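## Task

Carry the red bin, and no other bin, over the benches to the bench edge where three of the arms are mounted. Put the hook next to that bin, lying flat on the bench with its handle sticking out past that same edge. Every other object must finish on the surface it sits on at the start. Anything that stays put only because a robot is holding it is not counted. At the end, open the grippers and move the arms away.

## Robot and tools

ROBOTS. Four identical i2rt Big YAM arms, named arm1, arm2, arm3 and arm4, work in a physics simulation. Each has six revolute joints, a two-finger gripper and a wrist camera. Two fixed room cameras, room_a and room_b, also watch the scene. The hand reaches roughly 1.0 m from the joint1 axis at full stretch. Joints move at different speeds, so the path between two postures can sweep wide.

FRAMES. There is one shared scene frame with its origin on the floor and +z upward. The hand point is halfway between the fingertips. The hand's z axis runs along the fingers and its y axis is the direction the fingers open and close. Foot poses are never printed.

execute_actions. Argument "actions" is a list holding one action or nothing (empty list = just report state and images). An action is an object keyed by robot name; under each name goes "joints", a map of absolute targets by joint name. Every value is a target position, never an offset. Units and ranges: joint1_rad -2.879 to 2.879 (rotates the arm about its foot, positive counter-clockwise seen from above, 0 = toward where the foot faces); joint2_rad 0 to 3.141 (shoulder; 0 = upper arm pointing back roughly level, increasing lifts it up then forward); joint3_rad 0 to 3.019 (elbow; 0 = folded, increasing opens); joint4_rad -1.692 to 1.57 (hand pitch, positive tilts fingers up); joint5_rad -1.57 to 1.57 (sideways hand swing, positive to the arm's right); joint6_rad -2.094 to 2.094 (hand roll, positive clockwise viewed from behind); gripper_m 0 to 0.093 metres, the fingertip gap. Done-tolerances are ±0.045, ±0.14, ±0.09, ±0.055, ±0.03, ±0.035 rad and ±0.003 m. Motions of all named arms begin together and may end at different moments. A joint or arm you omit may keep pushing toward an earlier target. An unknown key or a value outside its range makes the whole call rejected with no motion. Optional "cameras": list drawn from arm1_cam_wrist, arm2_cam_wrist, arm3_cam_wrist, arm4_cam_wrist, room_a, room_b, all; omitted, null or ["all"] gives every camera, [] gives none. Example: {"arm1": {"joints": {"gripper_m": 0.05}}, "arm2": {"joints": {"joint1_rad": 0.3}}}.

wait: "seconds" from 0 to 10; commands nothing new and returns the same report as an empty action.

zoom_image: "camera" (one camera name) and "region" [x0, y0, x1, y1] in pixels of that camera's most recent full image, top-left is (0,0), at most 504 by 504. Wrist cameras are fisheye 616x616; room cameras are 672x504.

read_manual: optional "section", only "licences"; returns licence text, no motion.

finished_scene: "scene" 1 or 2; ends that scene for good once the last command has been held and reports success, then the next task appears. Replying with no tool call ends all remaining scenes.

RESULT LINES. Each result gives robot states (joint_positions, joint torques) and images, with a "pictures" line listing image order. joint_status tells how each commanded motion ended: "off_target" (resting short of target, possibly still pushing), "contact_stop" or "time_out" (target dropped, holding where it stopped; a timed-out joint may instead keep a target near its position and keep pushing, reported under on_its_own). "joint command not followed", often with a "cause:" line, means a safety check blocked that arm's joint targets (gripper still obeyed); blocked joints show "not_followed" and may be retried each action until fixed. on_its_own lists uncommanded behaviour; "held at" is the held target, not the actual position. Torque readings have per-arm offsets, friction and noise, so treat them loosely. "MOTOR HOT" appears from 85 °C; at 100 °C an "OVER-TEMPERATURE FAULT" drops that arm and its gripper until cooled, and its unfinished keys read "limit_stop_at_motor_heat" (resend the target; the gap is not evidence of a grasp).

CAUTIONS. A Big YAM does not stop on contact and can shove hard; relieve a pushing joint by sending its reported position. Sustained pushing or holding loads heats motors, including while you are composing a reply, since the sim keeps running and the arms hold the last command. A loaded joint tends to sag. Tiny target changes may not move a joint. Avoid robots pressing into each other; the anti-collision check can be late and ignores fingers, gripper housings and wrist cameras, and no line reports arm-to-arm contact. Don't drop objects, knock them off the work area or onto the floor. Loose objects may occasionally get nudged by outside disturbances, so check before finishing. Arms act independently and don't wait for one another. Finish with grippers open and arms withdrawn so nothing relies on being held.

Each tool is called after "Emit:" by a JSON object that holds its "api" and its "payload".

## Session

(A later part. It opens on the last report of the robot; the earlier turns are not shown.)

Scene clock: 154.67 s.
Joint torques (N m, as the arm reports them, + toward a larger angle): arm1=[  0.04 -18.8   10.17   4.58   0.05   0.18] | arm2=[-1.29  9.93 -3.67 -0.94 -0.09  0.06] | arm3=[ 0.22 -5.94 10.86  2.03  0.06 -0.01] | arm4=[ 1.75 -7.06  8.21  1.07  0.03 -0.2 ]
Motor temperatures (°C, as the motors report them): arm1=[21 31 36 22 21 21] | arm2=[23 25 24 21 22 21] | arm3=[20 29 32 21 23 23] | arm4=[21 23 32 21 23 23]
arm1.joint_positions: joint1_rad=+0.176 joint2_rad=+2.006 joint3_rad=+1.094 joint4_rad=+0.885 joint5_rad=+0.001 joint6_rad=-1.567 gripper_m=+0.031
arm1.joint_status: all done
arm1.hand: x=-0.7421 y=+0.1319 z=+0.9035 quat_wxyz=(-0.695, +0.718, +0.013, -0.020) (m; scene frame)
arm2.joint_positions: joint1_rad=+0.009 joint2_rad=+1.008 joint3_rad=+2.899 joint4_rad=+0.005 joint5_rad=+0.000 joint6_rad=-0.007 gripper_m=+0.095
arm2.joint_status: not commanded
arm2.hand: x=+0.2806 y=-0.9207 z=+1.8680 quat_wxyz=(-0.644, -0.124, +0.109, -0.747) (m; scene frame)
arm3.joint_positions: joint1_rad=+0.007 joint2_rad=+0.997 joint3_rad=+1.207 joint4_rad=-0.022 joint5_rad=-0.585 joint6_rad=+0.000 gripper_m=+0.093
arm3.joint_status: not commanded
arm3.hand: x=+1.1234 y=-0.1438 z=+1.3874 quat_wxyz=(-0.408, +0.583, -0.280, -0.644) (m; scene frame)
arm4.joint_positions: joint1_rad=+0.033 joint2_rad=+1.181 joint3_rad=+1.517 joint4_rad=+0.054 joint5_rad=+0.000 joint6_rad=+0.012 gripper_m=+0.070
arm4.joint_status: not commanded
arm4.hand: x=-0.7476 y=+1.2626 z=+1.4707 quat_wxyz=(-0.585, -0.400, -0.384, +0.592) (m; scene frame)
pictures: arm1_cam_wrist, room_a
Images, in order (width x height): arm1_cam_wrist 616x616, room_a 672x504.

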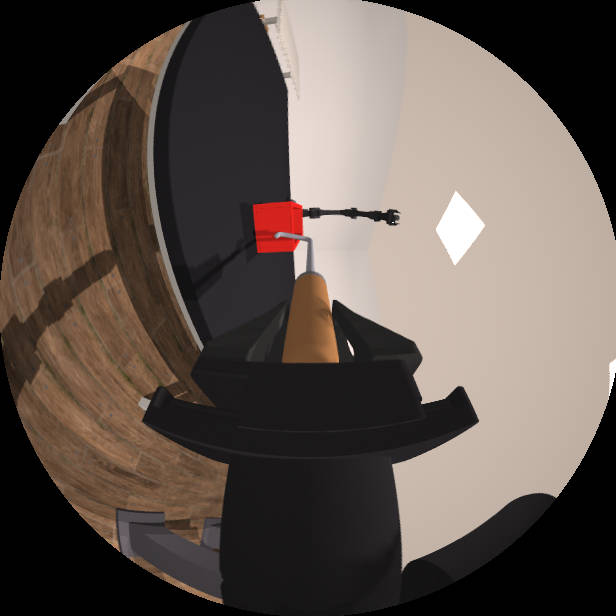

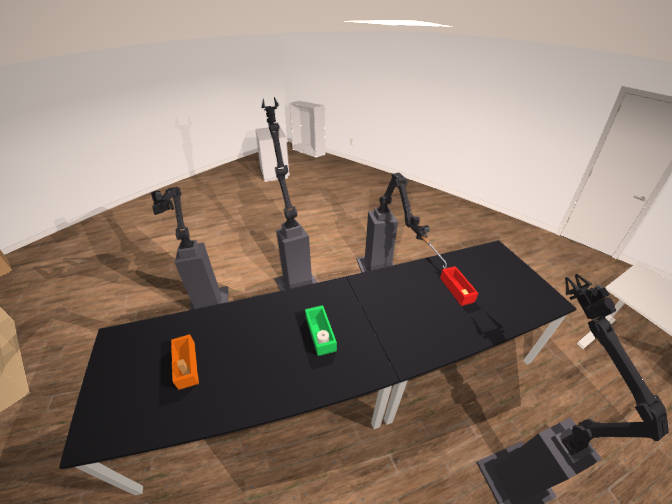

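Emit:
{"api": "execute_actions", "payload": {"actions": [{"arm1":{"joints":{"joint3_rad":1.6,"joint4_rad":0.7}}}], "cameras": []}}

Emit:
{"api": "execute_actions", "payload": {"actions": [{"arm1":{"joints":{"joint2_rad":2.2}}}], "cameras": []}}

Emit:
{"api": "execute_actions", "payload": {"actions": [{"arm1":{"joints":{"joint2_rad":2.1,"joint3_rad":1.39}}}], "cameras": ["arm1_cam_wrist"]}}

Emit:
{"api": "execute_actions", "payload": {"actions": [{"arm1":{"joints":{"joint2_rad":1.97,"joint3_rad":1.22}}}], "cameras": []}}

Emit:
{"api": "execute_actions", "payload": {"actions": [{"arm1":{"joints":{"joint2_rad":1.83,"joint3_rad":1.04}}}], "cameras": ["room_a","arm1_cam_wrist"]}}

Scene clock: 166.67 s.
Joint torques (N m, as the arm reports them, + toward a larger angle): arm1=[  0.11 -21.24  15.97   3.83   0.07   0.18] | arm2=[-1.29  9.67 -3.5  -0.83 -0.08  0.05] | arm3=[ 0.23 -5.8  10.87  2.03  0.06  0.  ] | arm4=[ 1.72 -7.07  8.21  1.07  0.03 -0.2 ]
Motor temperatures (°C, as the motors report them): arm1=[21 31 35 22 21 21] | arm2=[23 25 24 21 22 21] | arm3=[20 28 32 21 23 23] | arm4=[21 23 33 21 23 23]
arm1.joint_positions: joint1_rad=+0.176 joint2_rad=+2.008 joint3_rad=+1.538 joint4_rad=+0.675 joint5_rad=+0.001 joint6_rad=-1.567 gripper_m=+0.031
arm1.joint_status: all done
arm1.hand: x=-0.7456 y=+0.2352 z=+1.0886 quat_wxyz=(-0.774, +0.633, +0.010, -0.021) (m; scene frame)
arm2.joint_positions: joint1_rad=+0.009 joint2_rad=+1.008 joint3_rad=+2.899 joint4_rad=+0.005 joint5_rad=+0.000 joint6_rad=-0.007 gripper_m=+0.095
arm2.joint_status: not commanded
arm2.hand: x=+0.2806 y=-0.9207 z=+1.8680 quat_wxyz=(-0.644, -0.124, +0.109, -0.747) (m; scene frame)
arm3.joint_positions: joint1_rad=+0.007 joint2_rad=+0.997 joint3_rad=+1.207 joint4_rad=-0.022 joint5_rad=-0.585 joint6_rad=+0.000 gripper_m=+0.093
arm3.joint_status: not commanded
arm3.hand: x=+1.1234 y=-0.1438 z=+1.3874 quat_wxyz=(-0.408, +0.583, -0.280, -0.644) (m; scene frame)
arm4.joint_positions: joint1_rad=+0.033 joint2_rad=+1.181 joint3_rad=+1.517 joint4_rad=+0.054 joint5_rad=+0.000 joint6_rad=+0.012 gripper_m=+0.070
arm4.joint_status: not commanded
arm4.hand: x=-0.7476 y=+1.2626 z=+1.4707 quat_wxyz=(-0.585, -0.400, -0.384, +0.592) (m; scene frame)
pictures: none
No camera images: the call's "cameras" was empty. Leave "cameras" out to get every camera's image.

Scene clock: 167.80 s.
Joint torques (N m, as the arm reports them, + toward a larger angle): arm1=[  0.31 -25.26  14.54   4.15   0.05   0.2 ] | arm2=[-1.57 10.05 -3.65 -0.79 -0.08  0.06] | arm3=[ 0.03 -6.33 10.9   1.93  0.06 -0.02] | arm4=[ 1.74 -7.08  8.21  1.08  0.03 -0.2 ]
Motor temperatures (°C, as the motors report them): arm1=[21 31 36 22 21 21] | arm2=[23 25 24 21 22 21] | arm3=[20 28 32 21 23 23] | arm4=[21 23 33 21 23 23]
arm1.joint_positions: joint1_rad=+0.177 joint2_rad=+2.260 joint3_rad=+1.542 joint4_rad=+0.667 joint5_rad=+0.001 joint6_rad=-1.568 gripper_m=+0.031
arm1.joint_status: all done
arm1.hand: x=-0.7484 y=+0.2573 z=+0.8819 quat_wxyz=(-0.687, +0.727, +0.013, -0.019) (m; scene frame)
arm2.joint_positions: joint1_rad=+0.009 joint2_rad=+1.008 joint3_rad=+2.899 joint4_rad=+0.005 joint5_rad=+0.000 joint6_rad=-0.007 gripper_m=+0.095
arm2.joint_status: not commanded
arm2.hand: x=+0.2806 y=-0.9207 z=+1.8680 quat_wxyz=(-0.644, -0.124, +0.109, -0.747) (m; scene frame)
arm3.joint_positions: joint1_rad=+0.007 joint2_rad=+0.997 joint3_rad=+1.207 joint4_rad=-0.022 joint5_rad=-0.585 joint6_rad=+0.000 gripper_m=+0.093
arm3.joint_status: not commanded
arm3.hand: x=+1.1234 y=-0.1438 z=+1.3874 quat_wxyz=(-0.408, +0.583, -0.280, -0.644) (m; scene frame)
arm4.joint_positions: joint1_rad=+0.033 joint2_rad=+1.181 joint3_rad=+1.517 joint4_rad=+0.054 joint5_rad=+0.000 joint6_rad=+0.012 gripper_m=+0.070
arm4.joint_status: not commanded
arm4.hand: x=-0.7476 y=+1.2626 z=+1.4707 quat_wxyz=(-0.585, -0.400, -0.384, +0.592) (m; scene frame)
pictures: none
No camera images: the call's "cameras" was empty. Leave "cameras" out to get every camera's image.

Scene clock: 168.73 s.
Joint torques (N m, as the arm reports them, + toward a larger angle): arm1=[  0.18 -23.59   9.97   4.14   0.05   0.2 ] | arm2=[-1.41  9.75 -3.71 -0.87 -0.08  0.05] | arm3=[ 0.15 -5.94 10.81  1.94  0.05 -0.02] | arm4=[ 1.75 -7.1   8.21  1.07  0.03 -0.2 ]
Motor temperatures (°C, as the motors report them): arm1=[21 31 36 22 21 21] | arm2=[23 25 24 21 22 21] | arm3=[20 28 32 21 23 23] | arm4=[21 23 33 21 23 23]
arm1.joint_positions: joint1_rad=+0.177 joint2_rad=+2.149 joint3_rad=+1.379 joint4_rad=+0.667 joint5_rad=+0.000 joint6_rad=-1.568 gripper_m=+0.031
arm1.joint_status: all done
arm1.hand: x=-0.7464 y=+0.2134 z=+0.8856 quat_wxyz=(-0.667, +0.744, +0.014, -0.019) (m; scene frame)
arm2.joint_positions: joint1_rad=+0.009 joint2_rad=+1.008 joint3_rad=+2.899 joint4_rad=+0.005 joint5_rad=+0.000 joint6_rad=-0.007 gripper_m=+0.095
arm2.joint_status: not commanded
arm2.hand: x=+0.2806 y=-0.9207 z=+1.8680 quat_wxyz=(-0.644, -0.124, +0.109, -0.747) (m; scene frame)
arm3.joint_positions: joint1_rad=+0.007 joint2_rad=+0.997 joint3_rad=+1.207 joint4_rad=-0.022 joint5_rad=-0.585 joint6_rad=+0.000 gripper_m=+0.093
arm3.joint_status: not commanded
arm3.hand: x=+1.1234 y=-0.1438 z=+1.3874 quat_wxyz=(-0.408, +0.583, -0.280, -0.644) (m; scene frame)
arm4.joint_positions: joint1_rad=+0.033 joint2_rad=+1.181 joint3_rad=+1.517 joint4_rad=+0.054 joint5_rad=+0.000 joint6_rad=+0.012 gripper_m=+0.070
arm4.joint_status: not commanded
arm4.hand: x=-0.7476 y=+1.2626 z=+1.4707 quat_wxyz=(-0.585, -0.400, -0.384, +0.592) (m; scene frame)
pictures: arm1_cam_wrist
Images, in order (width x height): arm1_cam_wrist 616x616.

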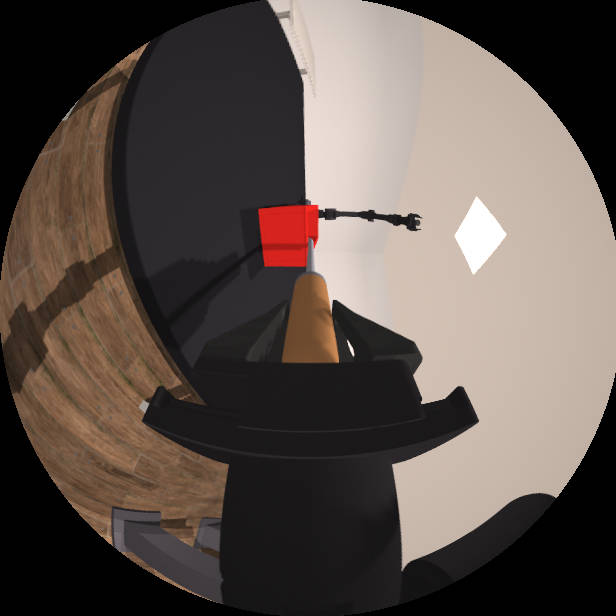

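Scene clock: 169.57 s.
Joint torques (N m, as the arm reports them, + toward a larger angle): arm1=[  0.13 -21.52   9.57   4.13   0.05   0.19] | arm2=[-1.01  9.45 -3.6  -0.81 -0.09  0.04] | arm3=[ 0.39 -5.87 10.86  2.03  0.06 -0.02] | arm4=[ 1.74 -7.09  8.21  1.07  0.03 -0.2 ]
Motor temperatures (°C, as the motors report them): arm1=[21 31 35 22 21 21] | arm2=[23 25 24 21 22 21] | arm3=[20 28 32 21 23 23] | arm4=[21 23 33 21 23 23]
arm1.joint_positions: joint1_rad=+0.177 joint2_rad=+2.022 joint3_rad=+1.210 joint4_rad=+0.667 joint5_rad=+0.000 joint6_rad=-1.568 gripper_m=+0.031
arm1.joint_status: all done
arm1.hand: x=-0.7440 y=+0.1634 z=+0.8961 quat_wxyz=(-0.652, +0.758, +0.014, -0.019) (m; scene frame)
arm2.joint_positions: joint1_rad=+0.009 joint2_rad=+1.008 joint3_rad=+2.899 joint4_rad=+0.005 joint5_rad=+0.000 joint6_rad=-0.007 gripper_m=+0.095
arm2.joint_status: not commanded
arm2.hand: x=+0.2806 y=-0.9207 z=+1.8680 quat_wxyz=(-0.644, -0.124, +0.109, -0.747) (m; scene frame)
arm3.joint_positions: joint1_rad=+0.007 joint2_rad=+0.997 joint3_rad=+1.207 joint4_rad=-0.022 joint5_rad=-0.585 joint6_rad=+0.000 gripper_m=+0.093
arm3.joint_status: not commanded
arm3.hand: x=+1.1234 y=-0.1438 z=+1.3874 quat_wxyz=(-0.408, +0.583, -0.280, -0.644) (m; scene frame)
arm4.joint_positions: joint1_rad=+0.033 joint2_rad=+1.181 joint3_rad=+1.517 joint4_rad=+0.054 joint5_rad=+0.000 joint6_rad=+0.012 gripper_m=+0.070
arm4.joint_status: not commanded
arm4.hand: x=-0.7476 y=+1.2626 z=+1.4707 quat_wxyz=(-0.585, -0.400, -0.384, +0.592) (m; scene frame)
pictures: none
No camera images: the call's "cameras" was empty. Leave "cameras" out to get every camera's image.

Scene clock: 170.37 s.
Joint torques (N m, as the arm reports them, + toward a larger angle): arm1=[  0.07 -19.26   9.49   4.15   0.05   0.19] | arm2=[-1.02  9.66 -3.66 -0.73 -0.09  0.06] | arm3=[ 0.17 -6.   10.88  1.97  0.06 -0.04] | arm4=[ 1.72 -7.06  8.21  1.07  0.03 -0.2 ]
Motor temperatures (°C, as the motors report them): arm1=[21 31 35 22 21 21] | arm2=[23 25 24 21 22 21] | arm3=[20 28 32 21 23 23] | arm4=[21 23 33 21 23 23]
arm1.joint_positions: joint1_rad=+0.177 joint2_rad=+1.878 joint3_rad=+1.028 joint4_rad=+0.667 joint5_rad=+0.000 joint6_rad=-1.568 gripper_m=+0.031
arm1.joint_status: all done
arm1.hand: x=-0.7411 y=+0.1042 z=+0.9061 quat_wxyz=(-0.637, +0.771, +0.015, -0.018) (m; scene frame)
arm2.joint_positions: joint1_rad=+0.009 joint2_rad=+1.008 joint3_rad=+2.899 joint4_rad=+0.005 joint5_rad=+0.000 joint6_rad=-0.007 gripper_m=+0.095
arm2.joint_status: not commanded
arm2.hand: x=+0.2806 y=-0.9207 z=+1.8680 quat_wxyz=(-0.644, -0.124, +0.109, -0.747) (m; scene frame)
arm3.joint_positions: joint1_rad=+0.007 joint2_rad=+0.997 joint3_rad=+1.207 joint4_rad=-0.022 joint5_rad=-0.585 joint6_rad=+0.000 gripper_m=+0.093
arm3.joint_status: not commanded
arm3.hand: x=+1.1234 y=-0.1438 z=+1.3874 quat_wxyz=(-0.408, +0.583, -0.280, -0.644) (m; scene frame)
arm4.joint_positions: joint1_rad=+0.033 joint2_rad=+1.181 joint3_rad=+1.517 joint4_rad=+0.054 joint5_rad=+0.000 joint6_rad=+0.012 gripper_m=+0.070
arm4.joint_status: not commanded
arm4.hand: x=-0.7476 y=+1.2626 z=+1.4707 quat_wxyz=(-0.585, -0.400, -0.384, +0.592) (m; scene frame)
pictures: arm1_cam_wrist, room_a
Images, in order (width x height): arm1_cam_wrist 616x616, room_a 672x504.

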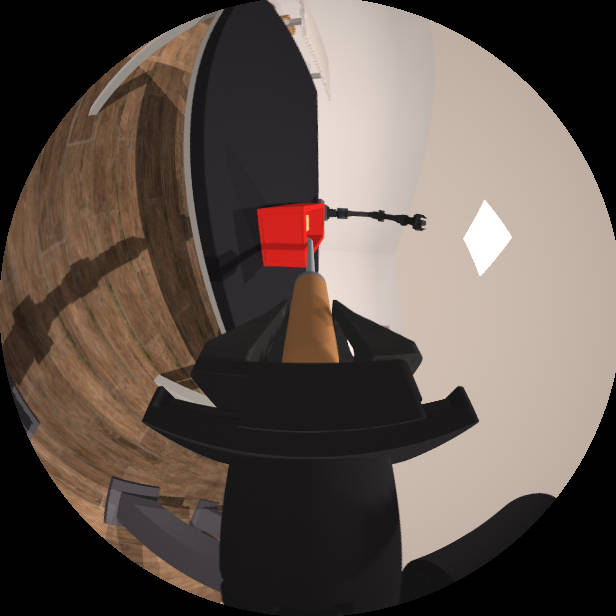

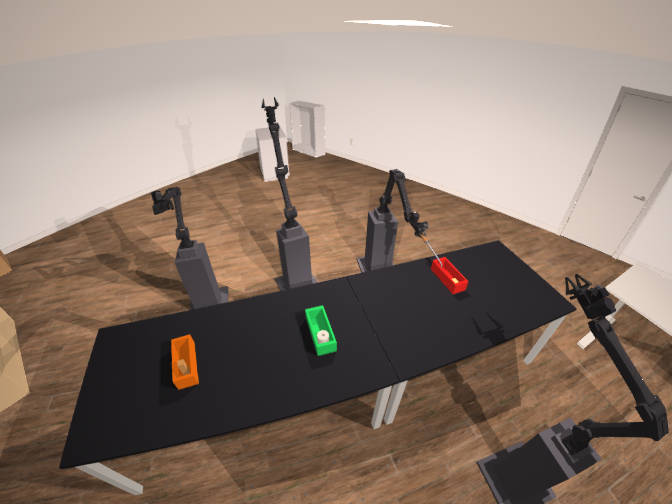

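Emit:
{"api": "execute_actions", "payload": {"actions": [{"arm1":{"joints":{"joint2_rad":1.67,"joint3_rad":0.86}}}], "cameras": []}}

Emit:
{"api": "execute_actions", "payload": {"actions": [{"arm1":{"joints":{"joint2_rad":1.5,"joint3_rad":0.67}}}], "cameras": ["room_b","arm1_cam_wrist"]}}

Scene clock: 175.87 s.
Joint torques (N m, as the arm reports them, + toward a larger angle): arm1=[  0.13 -16.65   9.82   4.18   0.04   0.2 ] | arm2=[-1.64  9.7  -3.67 -0.86 -0.1   0.05] | arm3=[-0.11 -5.91 10.85  2.01  0.07 -0.03] | arm4=[ 1.73 -7.06  8.22  1.07  0.03 -0.2 ]
Motor temperatures (°C, as the motors report them): arm1=[21 31 35 22 21 21] | arm2=[23 25 24 21 22 21] | arm3=[20 28 32 21 23 23] | arm4=[21 23 33 21 23 23]
arm1.joint_positions: joint1_rad=+0.177 joint2_rad=+1.715 joint3_rad=+0.845 joint4_rad=+0.667 joint5_rad=+0.000 joint6_rad=-1.568 gripper_m=+0.031
arm1.joint_status: all done
arm1.hand: x=-0.7380 y=+0.0399 z=+0.9214 quat_wxyz=(-0.629, +0.777, +0.015, -0.018) (m; scene frame)
arm2.joint_positions: joint1_rad=+0.009 joint2_rad=+1.008 joint3_rad=+2.899 joint4_rad=+0.005 joint5_rad=+0.000 joint6_rad=-0.007 gripper_m=+0.095
arm2.joint_status: not commanded
arm2.hand: x=+0.2806 y=-0.9207 z=+1.8680 quat_wxyz=(-0.644, -0.124, +0.109, -0.747) (m; scene frame)
arm3.joint_positions: joint1_rad=+0.007 joint2_rad=+0.997 joint3_rad=+1.207 joint4_rad=-0.022 joint5_rad=-0.585 joint6_rad=+0.000 gripper_m=+0.093
arm3.joint_status: not commanded
arm3.hand: x=+1.1234 y=-0.1438 z=+1.3874 quat_wxyz=(-0.408, +0.583, -0.280, -0.644) (m; scene frame)
arm4.joint_positions: joint1_rad=+0.033 joint2_rad=+1.181 joint3_rad=+1.517 joint4_rad=+0.054 joint5_rad=+0.000 joint6_rad=+0.012 gripper_m=+0.070
arm4.joint_status: not commanded
arm4.hand: x=-0.7476 y=+1.2626 z=+1.4707 quat_wxyz=(-0.585, -0.400, -0.384, +0.592) (m; scene frame)
pictures: none
No camera images: the call's "cameras" was empty. Leave "cameras" out to get every camera's image.

Scene clock: 176.77 s.
Joint torques (N m, as the arm reports them, + toward a larger angle): arm1=[  0.04 -13.51   9.61   4.15   0.04   0.2 ] | arm2=[-1.57  9.77 -3.62 -0.96 -0.11  0.04] | arm3=[ 0.01 -5.96 10.8   1.99  0.07  0.  ] | arm4=[ 1.74 -7.1   8.21  1.07  0.03 -0.2 ]
Motor temperatures (°C, as the motors report them): arm1=[21 31 35 22 21 21] | arm2=[23 25 24 21 22 21] | arm3=[20 28 32 21 23 23] | arm4=[21 23 33 21 23 23]
arm1.joint_positions: joint1_rad=+0.177 joint2_rad=+1.539 joint3_rad=+0.654 joint4_rad=+0.667 joint5_rad=+0.000 joint6_rad=-1.568 gripper_m=+0.031
arm1.joint_status: all done
arm1.hand: x=-0.7346 y=-0.0310 z=+0.9302 quat_wxyz=(-0.624, +0.781, +0.015, -0.018) (m; scene frame)
arm2.joint_positions: joint1_rad=+0.009 joint2_rad=+1.008 joint3_rad=+2.899 joint4_rad=+0.005 joint5_rad=+0.000 joint6_rad=-0.007 gripper_m=+0.095
arm2.joint_status: not commanded
arm2.hand: x=+0.2806 y=-0.9207 z=+1.8680 quat_wxyz=(-0.644, -0.124, +0.109, -0.747) (m; scene frame)
arm3.joint_positions: joint1_rad=+0.007 joint2_rad=+0.997 joint3_rad=+1.207 joint4_rad=-0.022 joint5_rad=-0.585 joint6_rad=+0.000 gripper_m=+0.093
arm3.joint_status: not commanded
arm3.hand: x=+1.1234 y=-0.1438 z=+1.3874 quat_wxyz=(-0.408, +0.583, -0.280, -0.644) (m; scene frame)
arm4.joint_positions: joint1_rad=+0.033 joint2_rad=+1.181 joint3_rad=+1.517 joint4_rad=+0.054 joint5_rad=+0.000 joint6_rad=+0.012 gripper_m=+0.070
arm4.joint_status: not commanded
arm4.hand: x=-0.7476 y=+1.2626 z=+1.4707 quat_wxyz=(-0.585, -0.400, -0.384, +0.592) (m; scene frame)
pictures: arm1_cam_wrist, room_b
Images, in order (width x height): arm1_cam_wrist 616x616, room_b 672x504.

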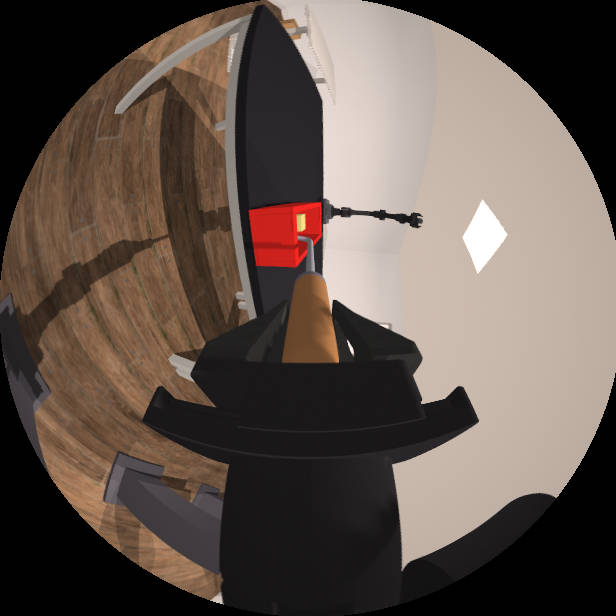

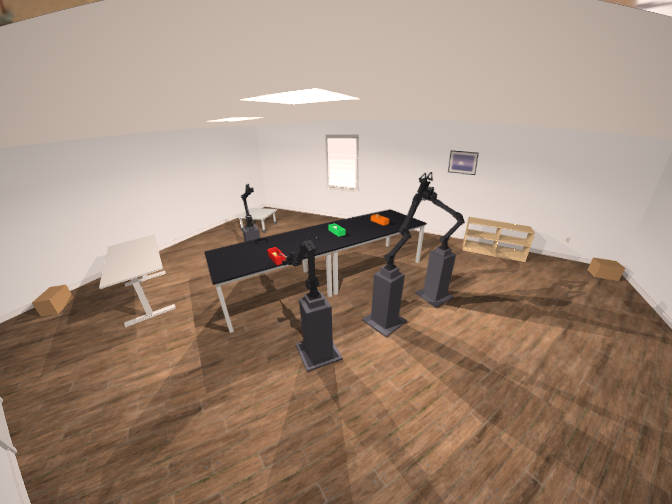

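Emit:
{"api": "execute_actions", "payload": {"actions": [{"arm1":{"joints":{"joint2_rad":1.45,"joint3_rad":0.61}}}], "cameras": ["arm1_cam_wrist"]}}

Emit:
{"api": "execute_actions", "payload": {"actions": [{"arm1":{"joints":{"joint3_rad":1.0}}}], "cameras": []}}

Emit:
{"api": "execute_actions", "payload": {"actions": [{"arm1":{"joints":{"joint1_rad":0.42,"joint5_rad":0.29,"joint2_rad":1.9,"joint3_rad":1.37,"joint4_rad":0.94}}}], "cameras": []}}

Emit:
{"api": "execute_actions", "payload": {"actions": [{"arm1":{"joints":{"joint2_rad":2.16}}}], "cameras": ["arm1_cam_wrist"]}}

Emit:
{"api": "execute_actions", "payload": {"actions": [{"arm1":{"joints":{"joint6_rad":0}}}], "cameras": []}}

Emit:
{"api": "execute_actions", "payload": {"actions": [{"arm1":{"joints":{"joint2_rad":2.32,"joint3_rad":1.4,"joint4_rad":1.06}}}], "cameras": ["room_a","arm1_cam_wrist"]}}

Scene clock: 190.73 s.
Joint torques (N m, as the arm reports them, + toward a larger angle): arm1=[  0.04 -13.27   9.26   4.16   0.04   0.2 ] | arm2=[-1.21  9.87 -3.71 -0.86 -0.1   0.09] | arm3=[ 0.24 -5.47 10.86  2.02  0.05 -0.02] | arm4=[ 1.74 -7.1   8.21  1.07  0.03 -0.2 ]
Motor temperatures (°C, as the motors report them): arm1=[21 30 34 22 21 21] | arm2=[23 26 24 21 22 21] | arm3=[20 28 32 21 23 23] | arm4=[21 23 33 21 23 23]
arm1.joint_positions: joint1_rad=+0.177 joint2_rad=+1.495 joint3_rad=+0.597 joint4_rad=+0.667 joint5_rad=+0.000 joint6_rad=-1.568 gripper_m=+0.031
arm1.joint_status: all done
arm1.hand: x=-0.7337 y=-0.0524 z=+0.9258 quat_wxyz=(-0.618, +0.786, +0.015, -0.018) (m; scene frame)
arm2.joint_positions: joint1_rad=+0.009 joint2_rad=+1.008 joint3_rad=+2.899 joint4_rad=+0.005 joint5_rad=+0.000 joint6_rad=-0.007 gripper_m=+0.095
arm2.joint_status: not commanded
arm2.hand: x=+0.2806 y=-0.9207 z=+1.8680 quat_wxyz=(-0.644, -0.124, +0.109, -0.747) (m; scene frame)
arm3.joint_positions: joint1_rad=+0.007 joint2_rad=+0.997 joint3_rad=+1.207 joint4_rad=-0.022 joint5_rad=-0.585 joint6_rad=+0.000 gripper_m=+0.093
arm3.joint_status: not commanded
arm3.hand: x=+1.1234 y=-0.1438 z=+1.3874 quat_wxyz=(-0.408, +0.583, -0.280, -0.644) (m; scene frame)
arm4.joint_positions: joint1_rad=+0.033 joint2_rad=+1.181 joint3_rad=+1.517 joint4_rad=+0.054 joint5_rad=+0.000 joint6_rad=+0.012 gripper_m=+0.070
arm4.joint_status: not commanded
arm4.hand: x=-0.7476 y=+1.2626 z=+1.4707 quat_wxyz=(-0.585, -0.400, -0.384, +0.592) (m; scene frame)
pictures: arm1_cam_wrist
Images, in order (width x height): arm1_cam_wrist 616x616.

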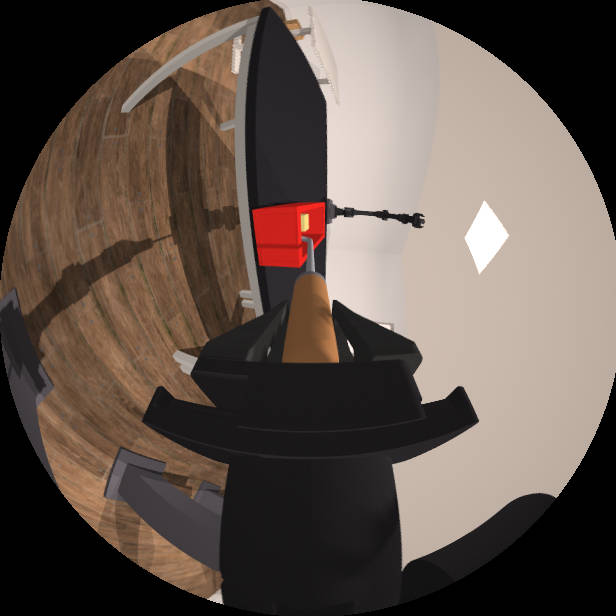

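Scene clock: 192.07 s.
Joint torques (N m, as the arm reports them, + toward a larger angle): arm1=[  0.07 -13.18  15.19   4.24   0.08   0.2 ] | arm2=[-1.53 10.03 -3.53 -0.89 -0.12  0.05] | arm3=[-0.13 -5.89 10.89  1.96  0.06 -0.02] | arm4=[ 1.76 -7.07  8.22  1.07  0.03 -0.2 ]
Motor temperatures (°C, as the motors report them): arm1=[21 30 35 22 21 21] | arm2=[23 26 24 21 22 21] | arm3=[20 28 32 21 23 23] | arm4=[21 23 33 21 23 23]
arm1.joint_positions: joint1_rad=+0.177 joint2_rad=+1.474 joint3_rad=+0.947 joint4_rad=+0.663 joint5_rad=+0.000 joint6_rad=-1.568 gripper_m=+0.031
arm1.joint_status: all done
arm1.hand: x=-0.7365 y=+0.0372 z=+1.1228 quat_wxyz=(-0.751, +0.659, +0.012, -0.021) (m; scene frame)
arm2.joint_positions: joint1_rad=+0.009 joint2_rad=+1.008 joint3_rad=+2.899 joint4_rad=+0.005 joint5_rad=+0.000 joint6_rad=-0.007 gripper_m=+0.095
arm2.joint_status: not commanded
arm2.hand: x=+0.2806 y=-0.9207 z=+1.8680 quat_wxyz=(-0.644, -0.124, +0.109, -0.747) (m; scene frame)
arm3.joint_positions: joint1_rad=+0.007 joint2_rad=+0.997 joint3_rad=+1.207 joint4_rad=-0.022 joint5_rad=-0.585 joint6_rad=+0.000 gripper_m=+0.093
arm3.joint_status: not commanded
arm3.hand: x=+1.1234 y=-0.1438 z=+1.3874 quat_wxyz=(-0.408, +0.583, -0.280, -0.644) (m; scene frame)
arm4.joint_positions: joint1_rad=+0.033 joint2_rad=+1.181 joint3_rad=+1.517 joint4_rad=+0.054 joint5_rad=+0.000 joint6_rad=+0.012 gripper_m=+0.070
arm4.joint_status: not commanded
arm4.hand: x=-0.7476 y=+1.2626 z=+1.4707 quat_wxyz=(-0.585, -0.400, -0.384, +0.592) (m; scene frame)
pictures: none
No camera images: the call's "cameras" was empty. Leave "cameras" out to get every camera's image.

Scene clock: 194.50 s.
Joint torques (N m, as the arm reports them, + toward a larger angle): arm1=[ -0.28 -20.59  17.19   5.09  -0.08   0.19] | arm2=[-1.61 10.39 -3.58 -0.97 -0.08  0.02] | arm3=[ 0.19 -6.13 10.92  2.04  0.05 -0.01] | arm4=[ 1.76 -7.07  8.22  1.07  0.03 -0.2 ]
Motor temperatures (°C, as the motors report them): arm1=[21 30 36 22 21 21] | arm2=[23 26 24 21 22 21] | arm3=[20 28 33 21 23 23] | arm4=[21 23 33 21 23 23]
arm1.joint_positions: joint1_rad=+0.421 joint2_rad=+1.941 joint3_rad=+1.288 joint4_rad=+0.883 joint5_rad=+0.293 joint6_rad=-1.568 gripper_m=+0.031
arm1.joint_status: joint4_rad time_out (moved +0.220 of +0.277); the others done
arm1.on_its_own: joint4_rad reads +0.883 and still pushes toward +0.940 since a time_out
arm1.hand: x=-0.8779 y=+0.1512 z=+1.0492 quat_wxyz=(-0.778, +0.627, -0.028, -0.026) (m; scene frame)
arm2.joint_positions: joint1_rad=+0.009 joint2_rad=+1.008 joint3_rad=+2.899 joint4_rad=+0.005 joint5_rad=+0.000 joint6_rad=-0.007 gripper_m=+0.095
arm2.joint_status: not commanded
arm2.hand: x=+0.2806 y=-0.9207 z=+1.8680 quat_wxyz=(-0.644, -0.124, +0.109, -0.747) (m; scene frame)
arm3.joint_positions: joint1_rad=+0.007 joint2_rad=+0.997 joint3_rad=+1.207 joint4_rad=-0.022 joint5_rad=-0.585 joint6_rad=+0.000 gripper_m=+0.093
arm3.joint_status: not commanded
arm3.hand: x=+1.1234 y=-0.1438 z=+1.3874 quat_wxyz=(-0.408, +0.583, -0.280, -0.644) (m; scene frame)
arm4.joint_positions: joint1_rad=+0.033 joint2_rad=+1.181 joint3_rad=+1.517 joint4_rad=+0.054 joint5_rad=+0.000 joint6_rad=+0.012 gripper_m=+0.070
arm4.joint_status: not commanded
arm4.hand: x=-0.7476 y=+1.2626 z=+1.4707 quat_wxyz=(-0.585, -0.400, -0.384, +0.592) (m; scene frame)
pictures: none
No camera images: the call's "cameras" was empty. Leave "cameras" out to get every camera's image.

not run: a stop came earlier in this reply.

not run: a stop came earlier in this reply.

not run: a stop came earlier in this reply.

Emit:
{"api": "execute_actions", "payload": {"actions": [{"arm1":{"joints":{"joint2_rad":2.15}}}], "cameras": ["arm1_cam_wrist"]}}

Emit:
{"api": "execute_actions", "payload": {"actions": [{"arm1":{"joints":{"joint6_rad":0}}}], "cameras": []}}

Emit:
{"api": "execute_actions", "payload": {"actions": [{"arm1":{"joints":{"joint2_rad":2.3,"joint4_rad":1.06}}}], "cameras": ["room_a","arm1_cam_wrist"]}}

Scene clock: 200.83 s.
Joint torques (N m, as the arm reports them, + toward a larger angle): arm1=[ -0.66 -23.7   13.06   4.52   0.02   0.2 ] | arm2=[-0.97 10.06 -3.62 -0.93 -0.12  0.03] | arm3=[ 0.17 -6.01 10.85  1.93  0.04  0.  ] | arm4=[ 1.74 -7.07  8.2   1.07  0.03 -0.2 ]
Motor temperatures (°C, as the motors report them): arm1=[21 31 38 22 21 21] | arm2=[23 26 24 21 22 21] | arm3=[20 28 33 21 23 23] | arm4=[21 23 33 21 23 23]
arm1.joint_positions: joint1_rad=+0.421 joint2_rad=+2.212 joint3_rad=+1.315 joint4_rad=+0.898 joint5_rad=+0.292 joint6_rad=-1.568 gripper_m=+0.031
arm1.joint_status: all done
arm1.hand: x=-0.8856 y=+0.1710 z=+0.8624 quat_wxyz=(-0.705, +0.709, -0.004, -0.003) (m; scene frame)
arm2.joint_positions: joint1_rad=+0.009 joint2_rad=+1.008 joint3_rad=+2.899 joint4_rad=+0.005 joint5_rad=+0.000 joint6_rad=-0.007 gripper_m=+0.095
arm2.joint_status: not commanded
arm2.hand: x=+0.2806 y=-0.9207 z=+1.8680 quat_wxyz=(-0.644, -0.124, +0.109, -0.747) (m; scene frame)
arm3.joint_positions: joint1_rad=+0.007 joint2_rad=+0.997 joint3_rad=+1.207 joint4_rad=-0.022 joint5_rad=-0.585 joint6_rad=+0.000 gripper_m=+0.093
arm3.joint_status: not commanded
arm3.hand: x=+1.1234 y=-0.1438 z=+1.3874 quat_wxyz=(-0.408, +0.583, -0.280, -0.644) (m; scene frame)
arm4.joint_positions: joint1_rad=+0.033 joint2_rad=+1.181 joint3_rad=+1.517 joint4_rad=+0.054 joint5_rad=+0.000 joint6_rad=+0.012 gripper_m=+0.070
arm4.joint_status: not commanded
arm4.hand: x=-0.7476 y=+1.2626 z=+1.4707 quat_wxyz=(-0.585, -0.400, -0.384, +0.592) (m; scene frame)
pictures: arm1_cam_wrist
Images, in order (width x height): arm1_cam_wrist 616x616.

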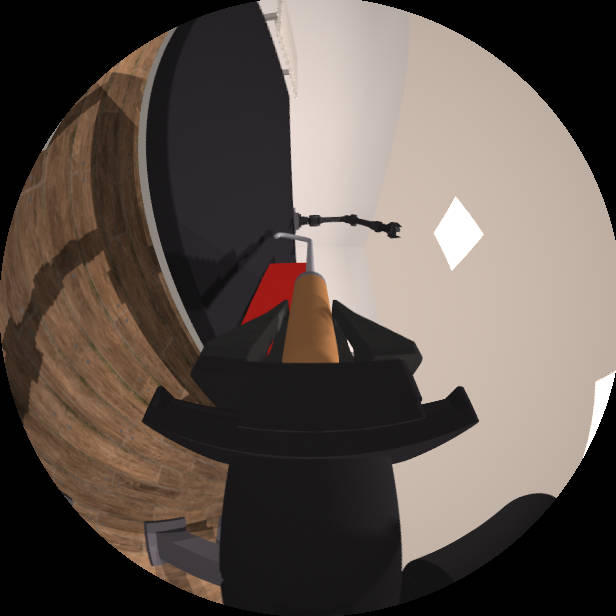

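Scene clock: 203.00 s.
Joint torques (N m, as the arm reports them, + toward a larger angle): arm1=[ -0.54 -23.63  13.     4.49  -0.03   0.23] | arm2=[-1.43  9.71 -3.66 -0.89 -0.09  0.05] | arm3=[ 0.26 -6.09 10.84  1.93  0.07 -0.03] | arm4=[ 1.74 -7.06  8.21  1.07  0.03 -0.2 ]
Motor temperatures (°C, as the motors report them): arm1=[21 31 38 22 21 21] | arm2=[23 26 24 21 22 21] | arm3=[20 28 33 21 23 23] | arm4=[21 23 33 21 23 23]
arm1.joint_positions: joint1_rad=+0.421 joint2_rad=+2.210 joint3_rad=+1.315 joint4_rad=+0.898 joint5_rad=+0.293 joint6_rad=-0.015 gripper_m=+0.031
arm1.joint_status: all done
arm1.hand: x=-0.8851 y=+0.1711 z=+0.8641 quat_wxyz=(-0.502, +0.502, -0.499, -0.497) (m; scene frame)
arm2.joint_positions: joint1_rad=+0.009 joint2_rad=+1.008 joint3_rad=+2.899 joint4_rad=+0.005 joint5_rad=+0.000 joint6_rad=-0.007 gripper_m=+0.095
arm2.joint_status: not commanded
arm2.hand: x=+0.2806 y=-0.9207 z=+1.8680 quat_wxyz=(-0.644, -0.124, +0.109, -0.747) (m; scene frame)
arm3.joint_positions: joint1_rad=+0.007 joint2_rad=+0.997 joint3_rad=+1.207 joint4_rad=-0.022 joint5_rad=-0.585 joint6_rad=+0.000 gripper_m=+0.093
arm3.joint_status: not commanded
arm3.hand: x=+1.1234 y=-0.1438 z=+1.3874 quat_wxyz=(-0.408, +0.583, -0.280, -0.644) (m; scene frame)
arm4.joint_positions: joint1_rad=+0.033 joint2_rad=+1.181 joint3_rad=+1.517 joint4_rad=+0.054 joint5_rad=+0.000 joint6_rad=+0.012 gripper_m=+0.070
arm4.joint_status: not commanded
arm4.hand: x=-0.7476 y=+1.2626 z=+1.4707 quat_wxyz=(-0.585, -0.400, -0.384, +0.592) (m; scene frame)
pictures: none
No camera images: the call's "cameras" was empty. Leave "cameras" out to get every camera's image.

Scene clock: 204.03 s.
Joint torques (N m, as the arm reports them, + toward a larger angle): arm1=[ -0.48 -19.14  11.85   3.78   0.01   0.26] | arm2=[-1.07 10.05 -3.74 -0.89 -0.1   0.02] | arm3=[ 0.25 -5.87 10.82  2.05  0.07  0.  ] | arm4=[ 1.77 -7.08  8.2   1.07  0.03 -0.2 ]
Motor temperatures (°C, as the motors report them): arm1=[21 31 38 22 21 21] | arm2=[23 26 24 21 22 21] | arm3=[20 28 33 21 23 23] | arm4=[21 23 33 21 23 23]
arm1.joint_positions: joint1_rad=+0.421 joint2_rad=+2.296 joint3_rad=+1.321 joint4_rad=+1.034 joint5_rad=+0.292 joint6_rad=-0.013 gripper_m=+0.031
arm1.joint_status: all done
arm1.hand: x=-0.8846 y=+0.1677 z=+0.8344 quat_wxyz=(-0.510, +0.484, -0.490, -0.515) (m; scene frame)
arm2.joint_positions: joint1_rad=+0.009 joint2_rad=+1.008 joint3_rad=+2.899 joint4_rad=+0.005 joint5_rad=+0.000 joint6_rad=-0.007 gripper_m=+0.095
arm2.joint_status: not commanded
arm2.hand: x=+0.2806 y=-0.9207 z=+1.8680 quat_wxyz=(-0.644, -0.124, +0.109, -0.747) (m; scene frame)
arm3.joint_positions: joint1_rad=+0.007 joint2_rad=+0.997 joint3_rad=+1.207 joint4_rad=-0.022 joint5_rad=-0.585 joint6_rad=+0.000 gripper_m=+0.093
arm3.joint_status: not commanded
arm3.hand: x=+1.1234 y=-0.1438 z=+1.3874 quat_wxyz=(-0.408, +0.583, -0.280, -0.644) (m; scene frame)
arm4.joint_positions: joint1_rad=+0.033 joint2_rad=+1.181 joint3_rad=+1.517 joint4_rad=+0.054 joint5_rad=+0.000 joint6_rad=+0.012 gripper_m=+0.070
arm4.joint_status: not commanded
arm4.hand: x=-0.7476 y=+1.2626 z=+1.4707 quat_wxyz=(-0.585, -0.400, -0.384, +0.592) (m; scene frame)
pictures: arm1_cam_wrist, room_a
Images, in order (width x height): arm1_cam_wrist 616x616, room_a 672x504.

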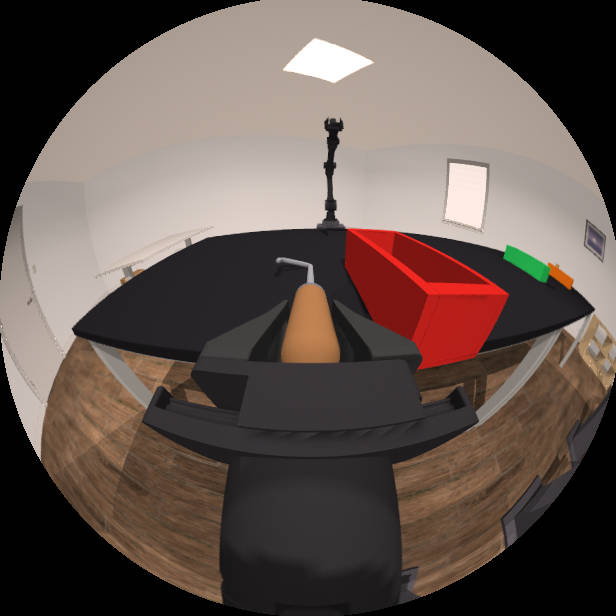

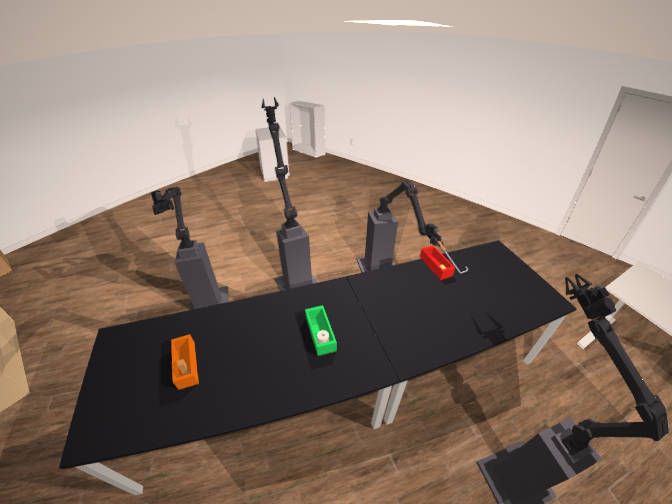

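Emit:
{"api": "execute_actions", "payload": {"actions": [{"arm1":{"joints":{"joint3_rad":1.2,"joint4_rad":1.13}}}], "cameras": ["arm1_cam_wrist"]}}

Emit:
{"api": "execute_actions", "payload": {"actions": [{"arm1":{"joints":{"gripper_m":0.06}}}], "cameras": ["arm1_cam_wrist"]}}

Emit:
{"api": "execute_actions", "payload": {"actions": [{"arm1":{"joints":{"joint2_rad":1.6,"joint4_rad":-0.8}}}], "cameras": ["room_b","arm1_cam_wrist"]}}

Scene clock: 211.83 s.
Joint torques (N m, as the arm reports them, + toward a larger angle): arm1=[ -0.48 -18.42   6.43   3.61   0.07   0.26] | arm2=[-1.6  10.29 -3.63 -1.   -0.12  0.08] | arm3=[ 0.05 -6.26 10.88  2.01  0.05 -0.03] | arm4=[ 1.74 -7.05  8.22  1.07  0.03 -0.2 ]
Motor temperatures (°C, as the motors report them): arm1=[21 32 37 22 21 21] | arm2=[23 26 24 21 22 21] | arm3=[20 28 33 21 23 23] | arm4=[21 23 34 21 23 23]
arm1.joint_positions: joint1_rad=+0.421 joint2_rad=+2.296 joint3_rad=+1.201 joint4_rad=+1.108 joint5_rad=+0.290 joint6_rad=-0.013 gripper_m=+0.031
arm1.joint_status: all done
arm1.hand: x=-0.8740 y=+0.1301 z=+0.8003 quat_wxyz=(-0.502, +0.499, -0.497, -0.501) (m; scene frame)
arm2.joint_positions: joint1_rad=+0.009 joint2_rad=+1.008 joint3_rad=+2.899 joint4_rad=+0.005 joint5_rad=+0.000 joint6_rad=-0.007 gripper_m=+0.095
arm2.joint_status: not commanded
arm2.hand: x=+0.2806 y=-0.9207 z=+1.8680 quat_wxyz=(-0.644, -0.124, +0.109, -0.747) (m; scene frame)
arm3.joint_positions: joint1_rad=+0.007 joint2_rad=+0.997 joint3_rad=+1.207 joint4_rad=-0.022 joint5_rad=-0.585 joint6_rad=+0.000 gripper_m=+0.093
arm3.joint_status: not commanded
arm3.hand: x=+1.1234 y=-0.1438 z=+1.3874 quat_wxyz=(-0.408, +0.583, -0.280, -0.644) (m; scene frame)
arm4.joint_positions: joint1_rad=+0.033 joint2_rad=+1.181 joint3_rad=+1.517 joint4_rad=+0.054 joint5_rad=+0.000 joint6_rad=+0.012 gripper_m=+0.070
arm4.joint_status: not commanded
arm4.hand: x=-0.7476 y=+1.2626 z=+1.4707 quat_wxyz=(-0.585, -0.400, -0.384, +0.592) (m; scene frame)
pictures: arm1_cam_wrist
Images, in order (width x height): arm1_cam_wrist 616x616.

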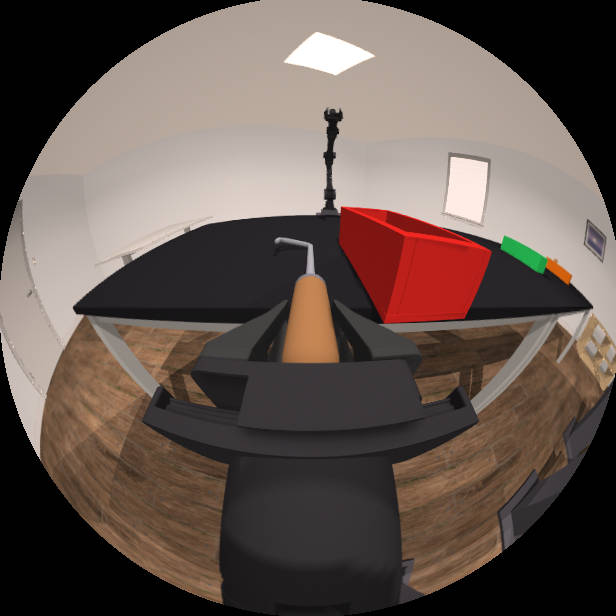

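Scene clock: 212.47 s.
Joint torques (N m, as the arm reports them, + toward a larger angle): arm1=[ -0.57 -18.41   6.27   3.63   0.09   0.26] | arm2=[-1.73  9.92 -3.64 -0.82 -0.09  0.05] | arm3=[ 0.05 -5.68 10.83  1.96  0.07  0.  ] | arm4=[ 1.71 -7.07  8.21  1.07  0.03 -0.2 ]
Motor temperatures (°C, as the motors report them): arm1=[21 32 37 22 21 21] | arm2=[23 26 24 21 22 21] | arm3=[20 28 33 21 23 23] | arm4=[21 23 34 21 23 23]
arm1.joint_positions: joint1_rad=+0.421 joint2_rad=+2.296 joint3_rad=+1.201 joint4_rad=+1.108 joint5_rad=+0.290 joint6_rad=-0.012 gripper_m=+0.060
arm1.joint_status: all done
arm1.hand: x=-0.8740 y=+0.1301 z=+0.8003 quat_wxyz=(-0.502, +0.499, -0.498, -0.502) (m; scene frame)
arm2.joint_positions: joint1_rad=+0.009 joint2_rad=+1.008 joint3_rad=+2.899 joint4_rad=+0.005 joint5_rad=+0.000 joint6_rad=-0.007 gripper_m=+0.095
arm2.joint_status: not commanded
arm2.hand: x=+0.2806 y=-0.9207 z=+1.8680 quat_wxyz=(-0.644, -0.124, +0.109, -0.747) (m; scene frame)
arm3.joint_positions: joint1_rad=+0.007 joint2_rad=+0.997 joint3_rad=+1.207 joint4_rad=-0.022 joint5_rad=-0.585 joint6_rad=+0.000 gripper_m=+0.093
arm3.joint_status: not commanded
arm3.hand: x=+1.1234 y=-0.1438 z=+1.3874 quat_wxyz=(-0.408, +0.583, -0.280, -0.644) (m; scene frame)
arm4.joint_positions: joint1_rad=+0.033 joint2_rad=+1.181 joint3_rad=+1.517 joint4_rad=+0.054 joint5_rad=+0.000 joint6_rad=+0.012 gripper_m=+0.070
arm4.joint_status: not commanded
arm4.hand: x=-0.7476 y=+1.2626 z=+1.4707 quat_wxyz=(-0.585, -0.400, -0.384, +0.592) (m; scene frame)
pictures: arm1_cam_wrist
Images, in order (width x height): arm1_cam_wrist 616x616.

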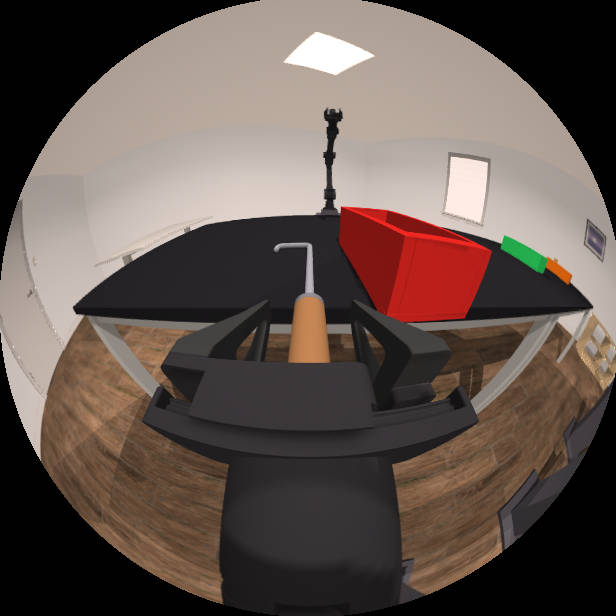

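Scene clock: 214.47 s.
Joint torques (N m, as the arm reports them, + toward a larger angle): arm1=[ -0.57 -12.44  10.49   1.14   0.28   0.26] | arm2=[-1.58  9.9  -3.68 -0.91 -0.11  0.06] | arm3=[ 0.01 -6.17 10.8   1.93  0.07  0.01] | arm4=[ 1.77 -7.04  8.22  1.07  0.03 -0.2 ]
Motor temperatures (°C, as the motors report them): arm1=[21 32 37 22 21 21] | arm2=[23 26 24 21 22 21] | arm3=[20 28 33 21 23 23] | arm4=[21 23 34 21 23 23]
arm1.joint_positions: joint1_rad=+0.421 joint2_rad=+1.587 joint3_rad=+1.196 joint4_rad=-0.784 joint5_rad=+0.290 joint6_rad=-0.011 gripper_m=+0.060
arm1.joint_status: all done
arm1.hand: x=-0.8168 y=-0.0575 z=+0.9111 quat_wxyz=(-0.226, +0.765, -0.599, -0.071) (m; scene frame)
arm2.joint_positions: joint1_rad=+0.009 joint2_rad=+1.008 joint3_rad=+2.899 joint4_rad=+0.005 joint5_rad=+0.000 joint6_rad=-0.007 gripper_m=+0.095
arm2.joint_status: not commanded
arm2.hand: x=+0.2806 y=-0.9207 z=+1.8680 quat_wxyz=(-0.644, -0.124, +0.109, -0.747) (m; scene frame)
arm3.joint_positions: joint1_rad=+0.007 joint2_rad=+0.997 joint3_rad=+1.207 joint4_rad=-0.022 joint5_rad=-0.585 joint6_rad=+0.000 gripper_m=+0.093
arm3.joint_status: not commanded
arm3.hand: x=+1.1234 y=-0.1438 z=+1.3874 quat_wxyz=(-0.408, +0.583, -0.280, -0.644) (m; scene frame)
arm4.joint_positions: joint1_rad=+0.033 joint2_rad=+1.181 joint3_rad=+1.517 joint4_rad=+0.054 joint5_rad=+0.000 joint6_rad=+0.012 gripper_m=+0.070
arm4.joint_status: not commanded
arm4.hand: x=-0.7476 y=+1.2626 z=+1.4707 quat_wxyz=(-0.585, -0.400, -0.384, +0.592) (m; scene frame)
pictures: arm1_cam_wrist, room_b
Images, in order (width x height): arm1_cam_wrist 616x616, room_b 672x504.

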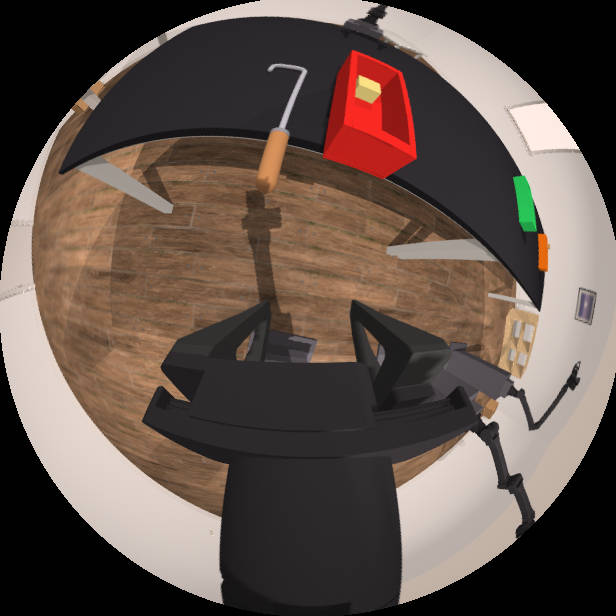

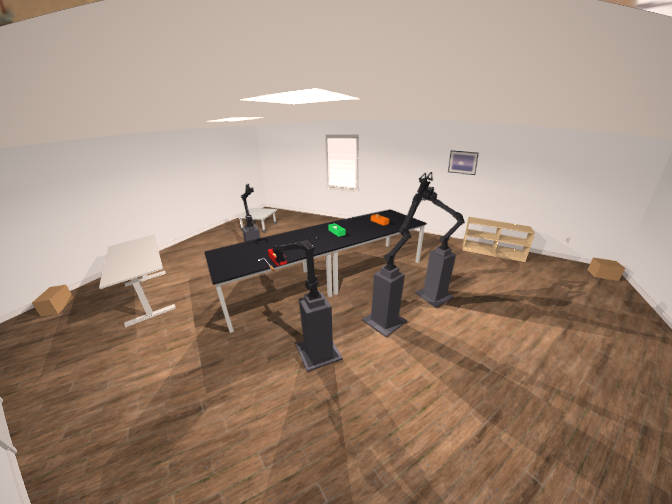

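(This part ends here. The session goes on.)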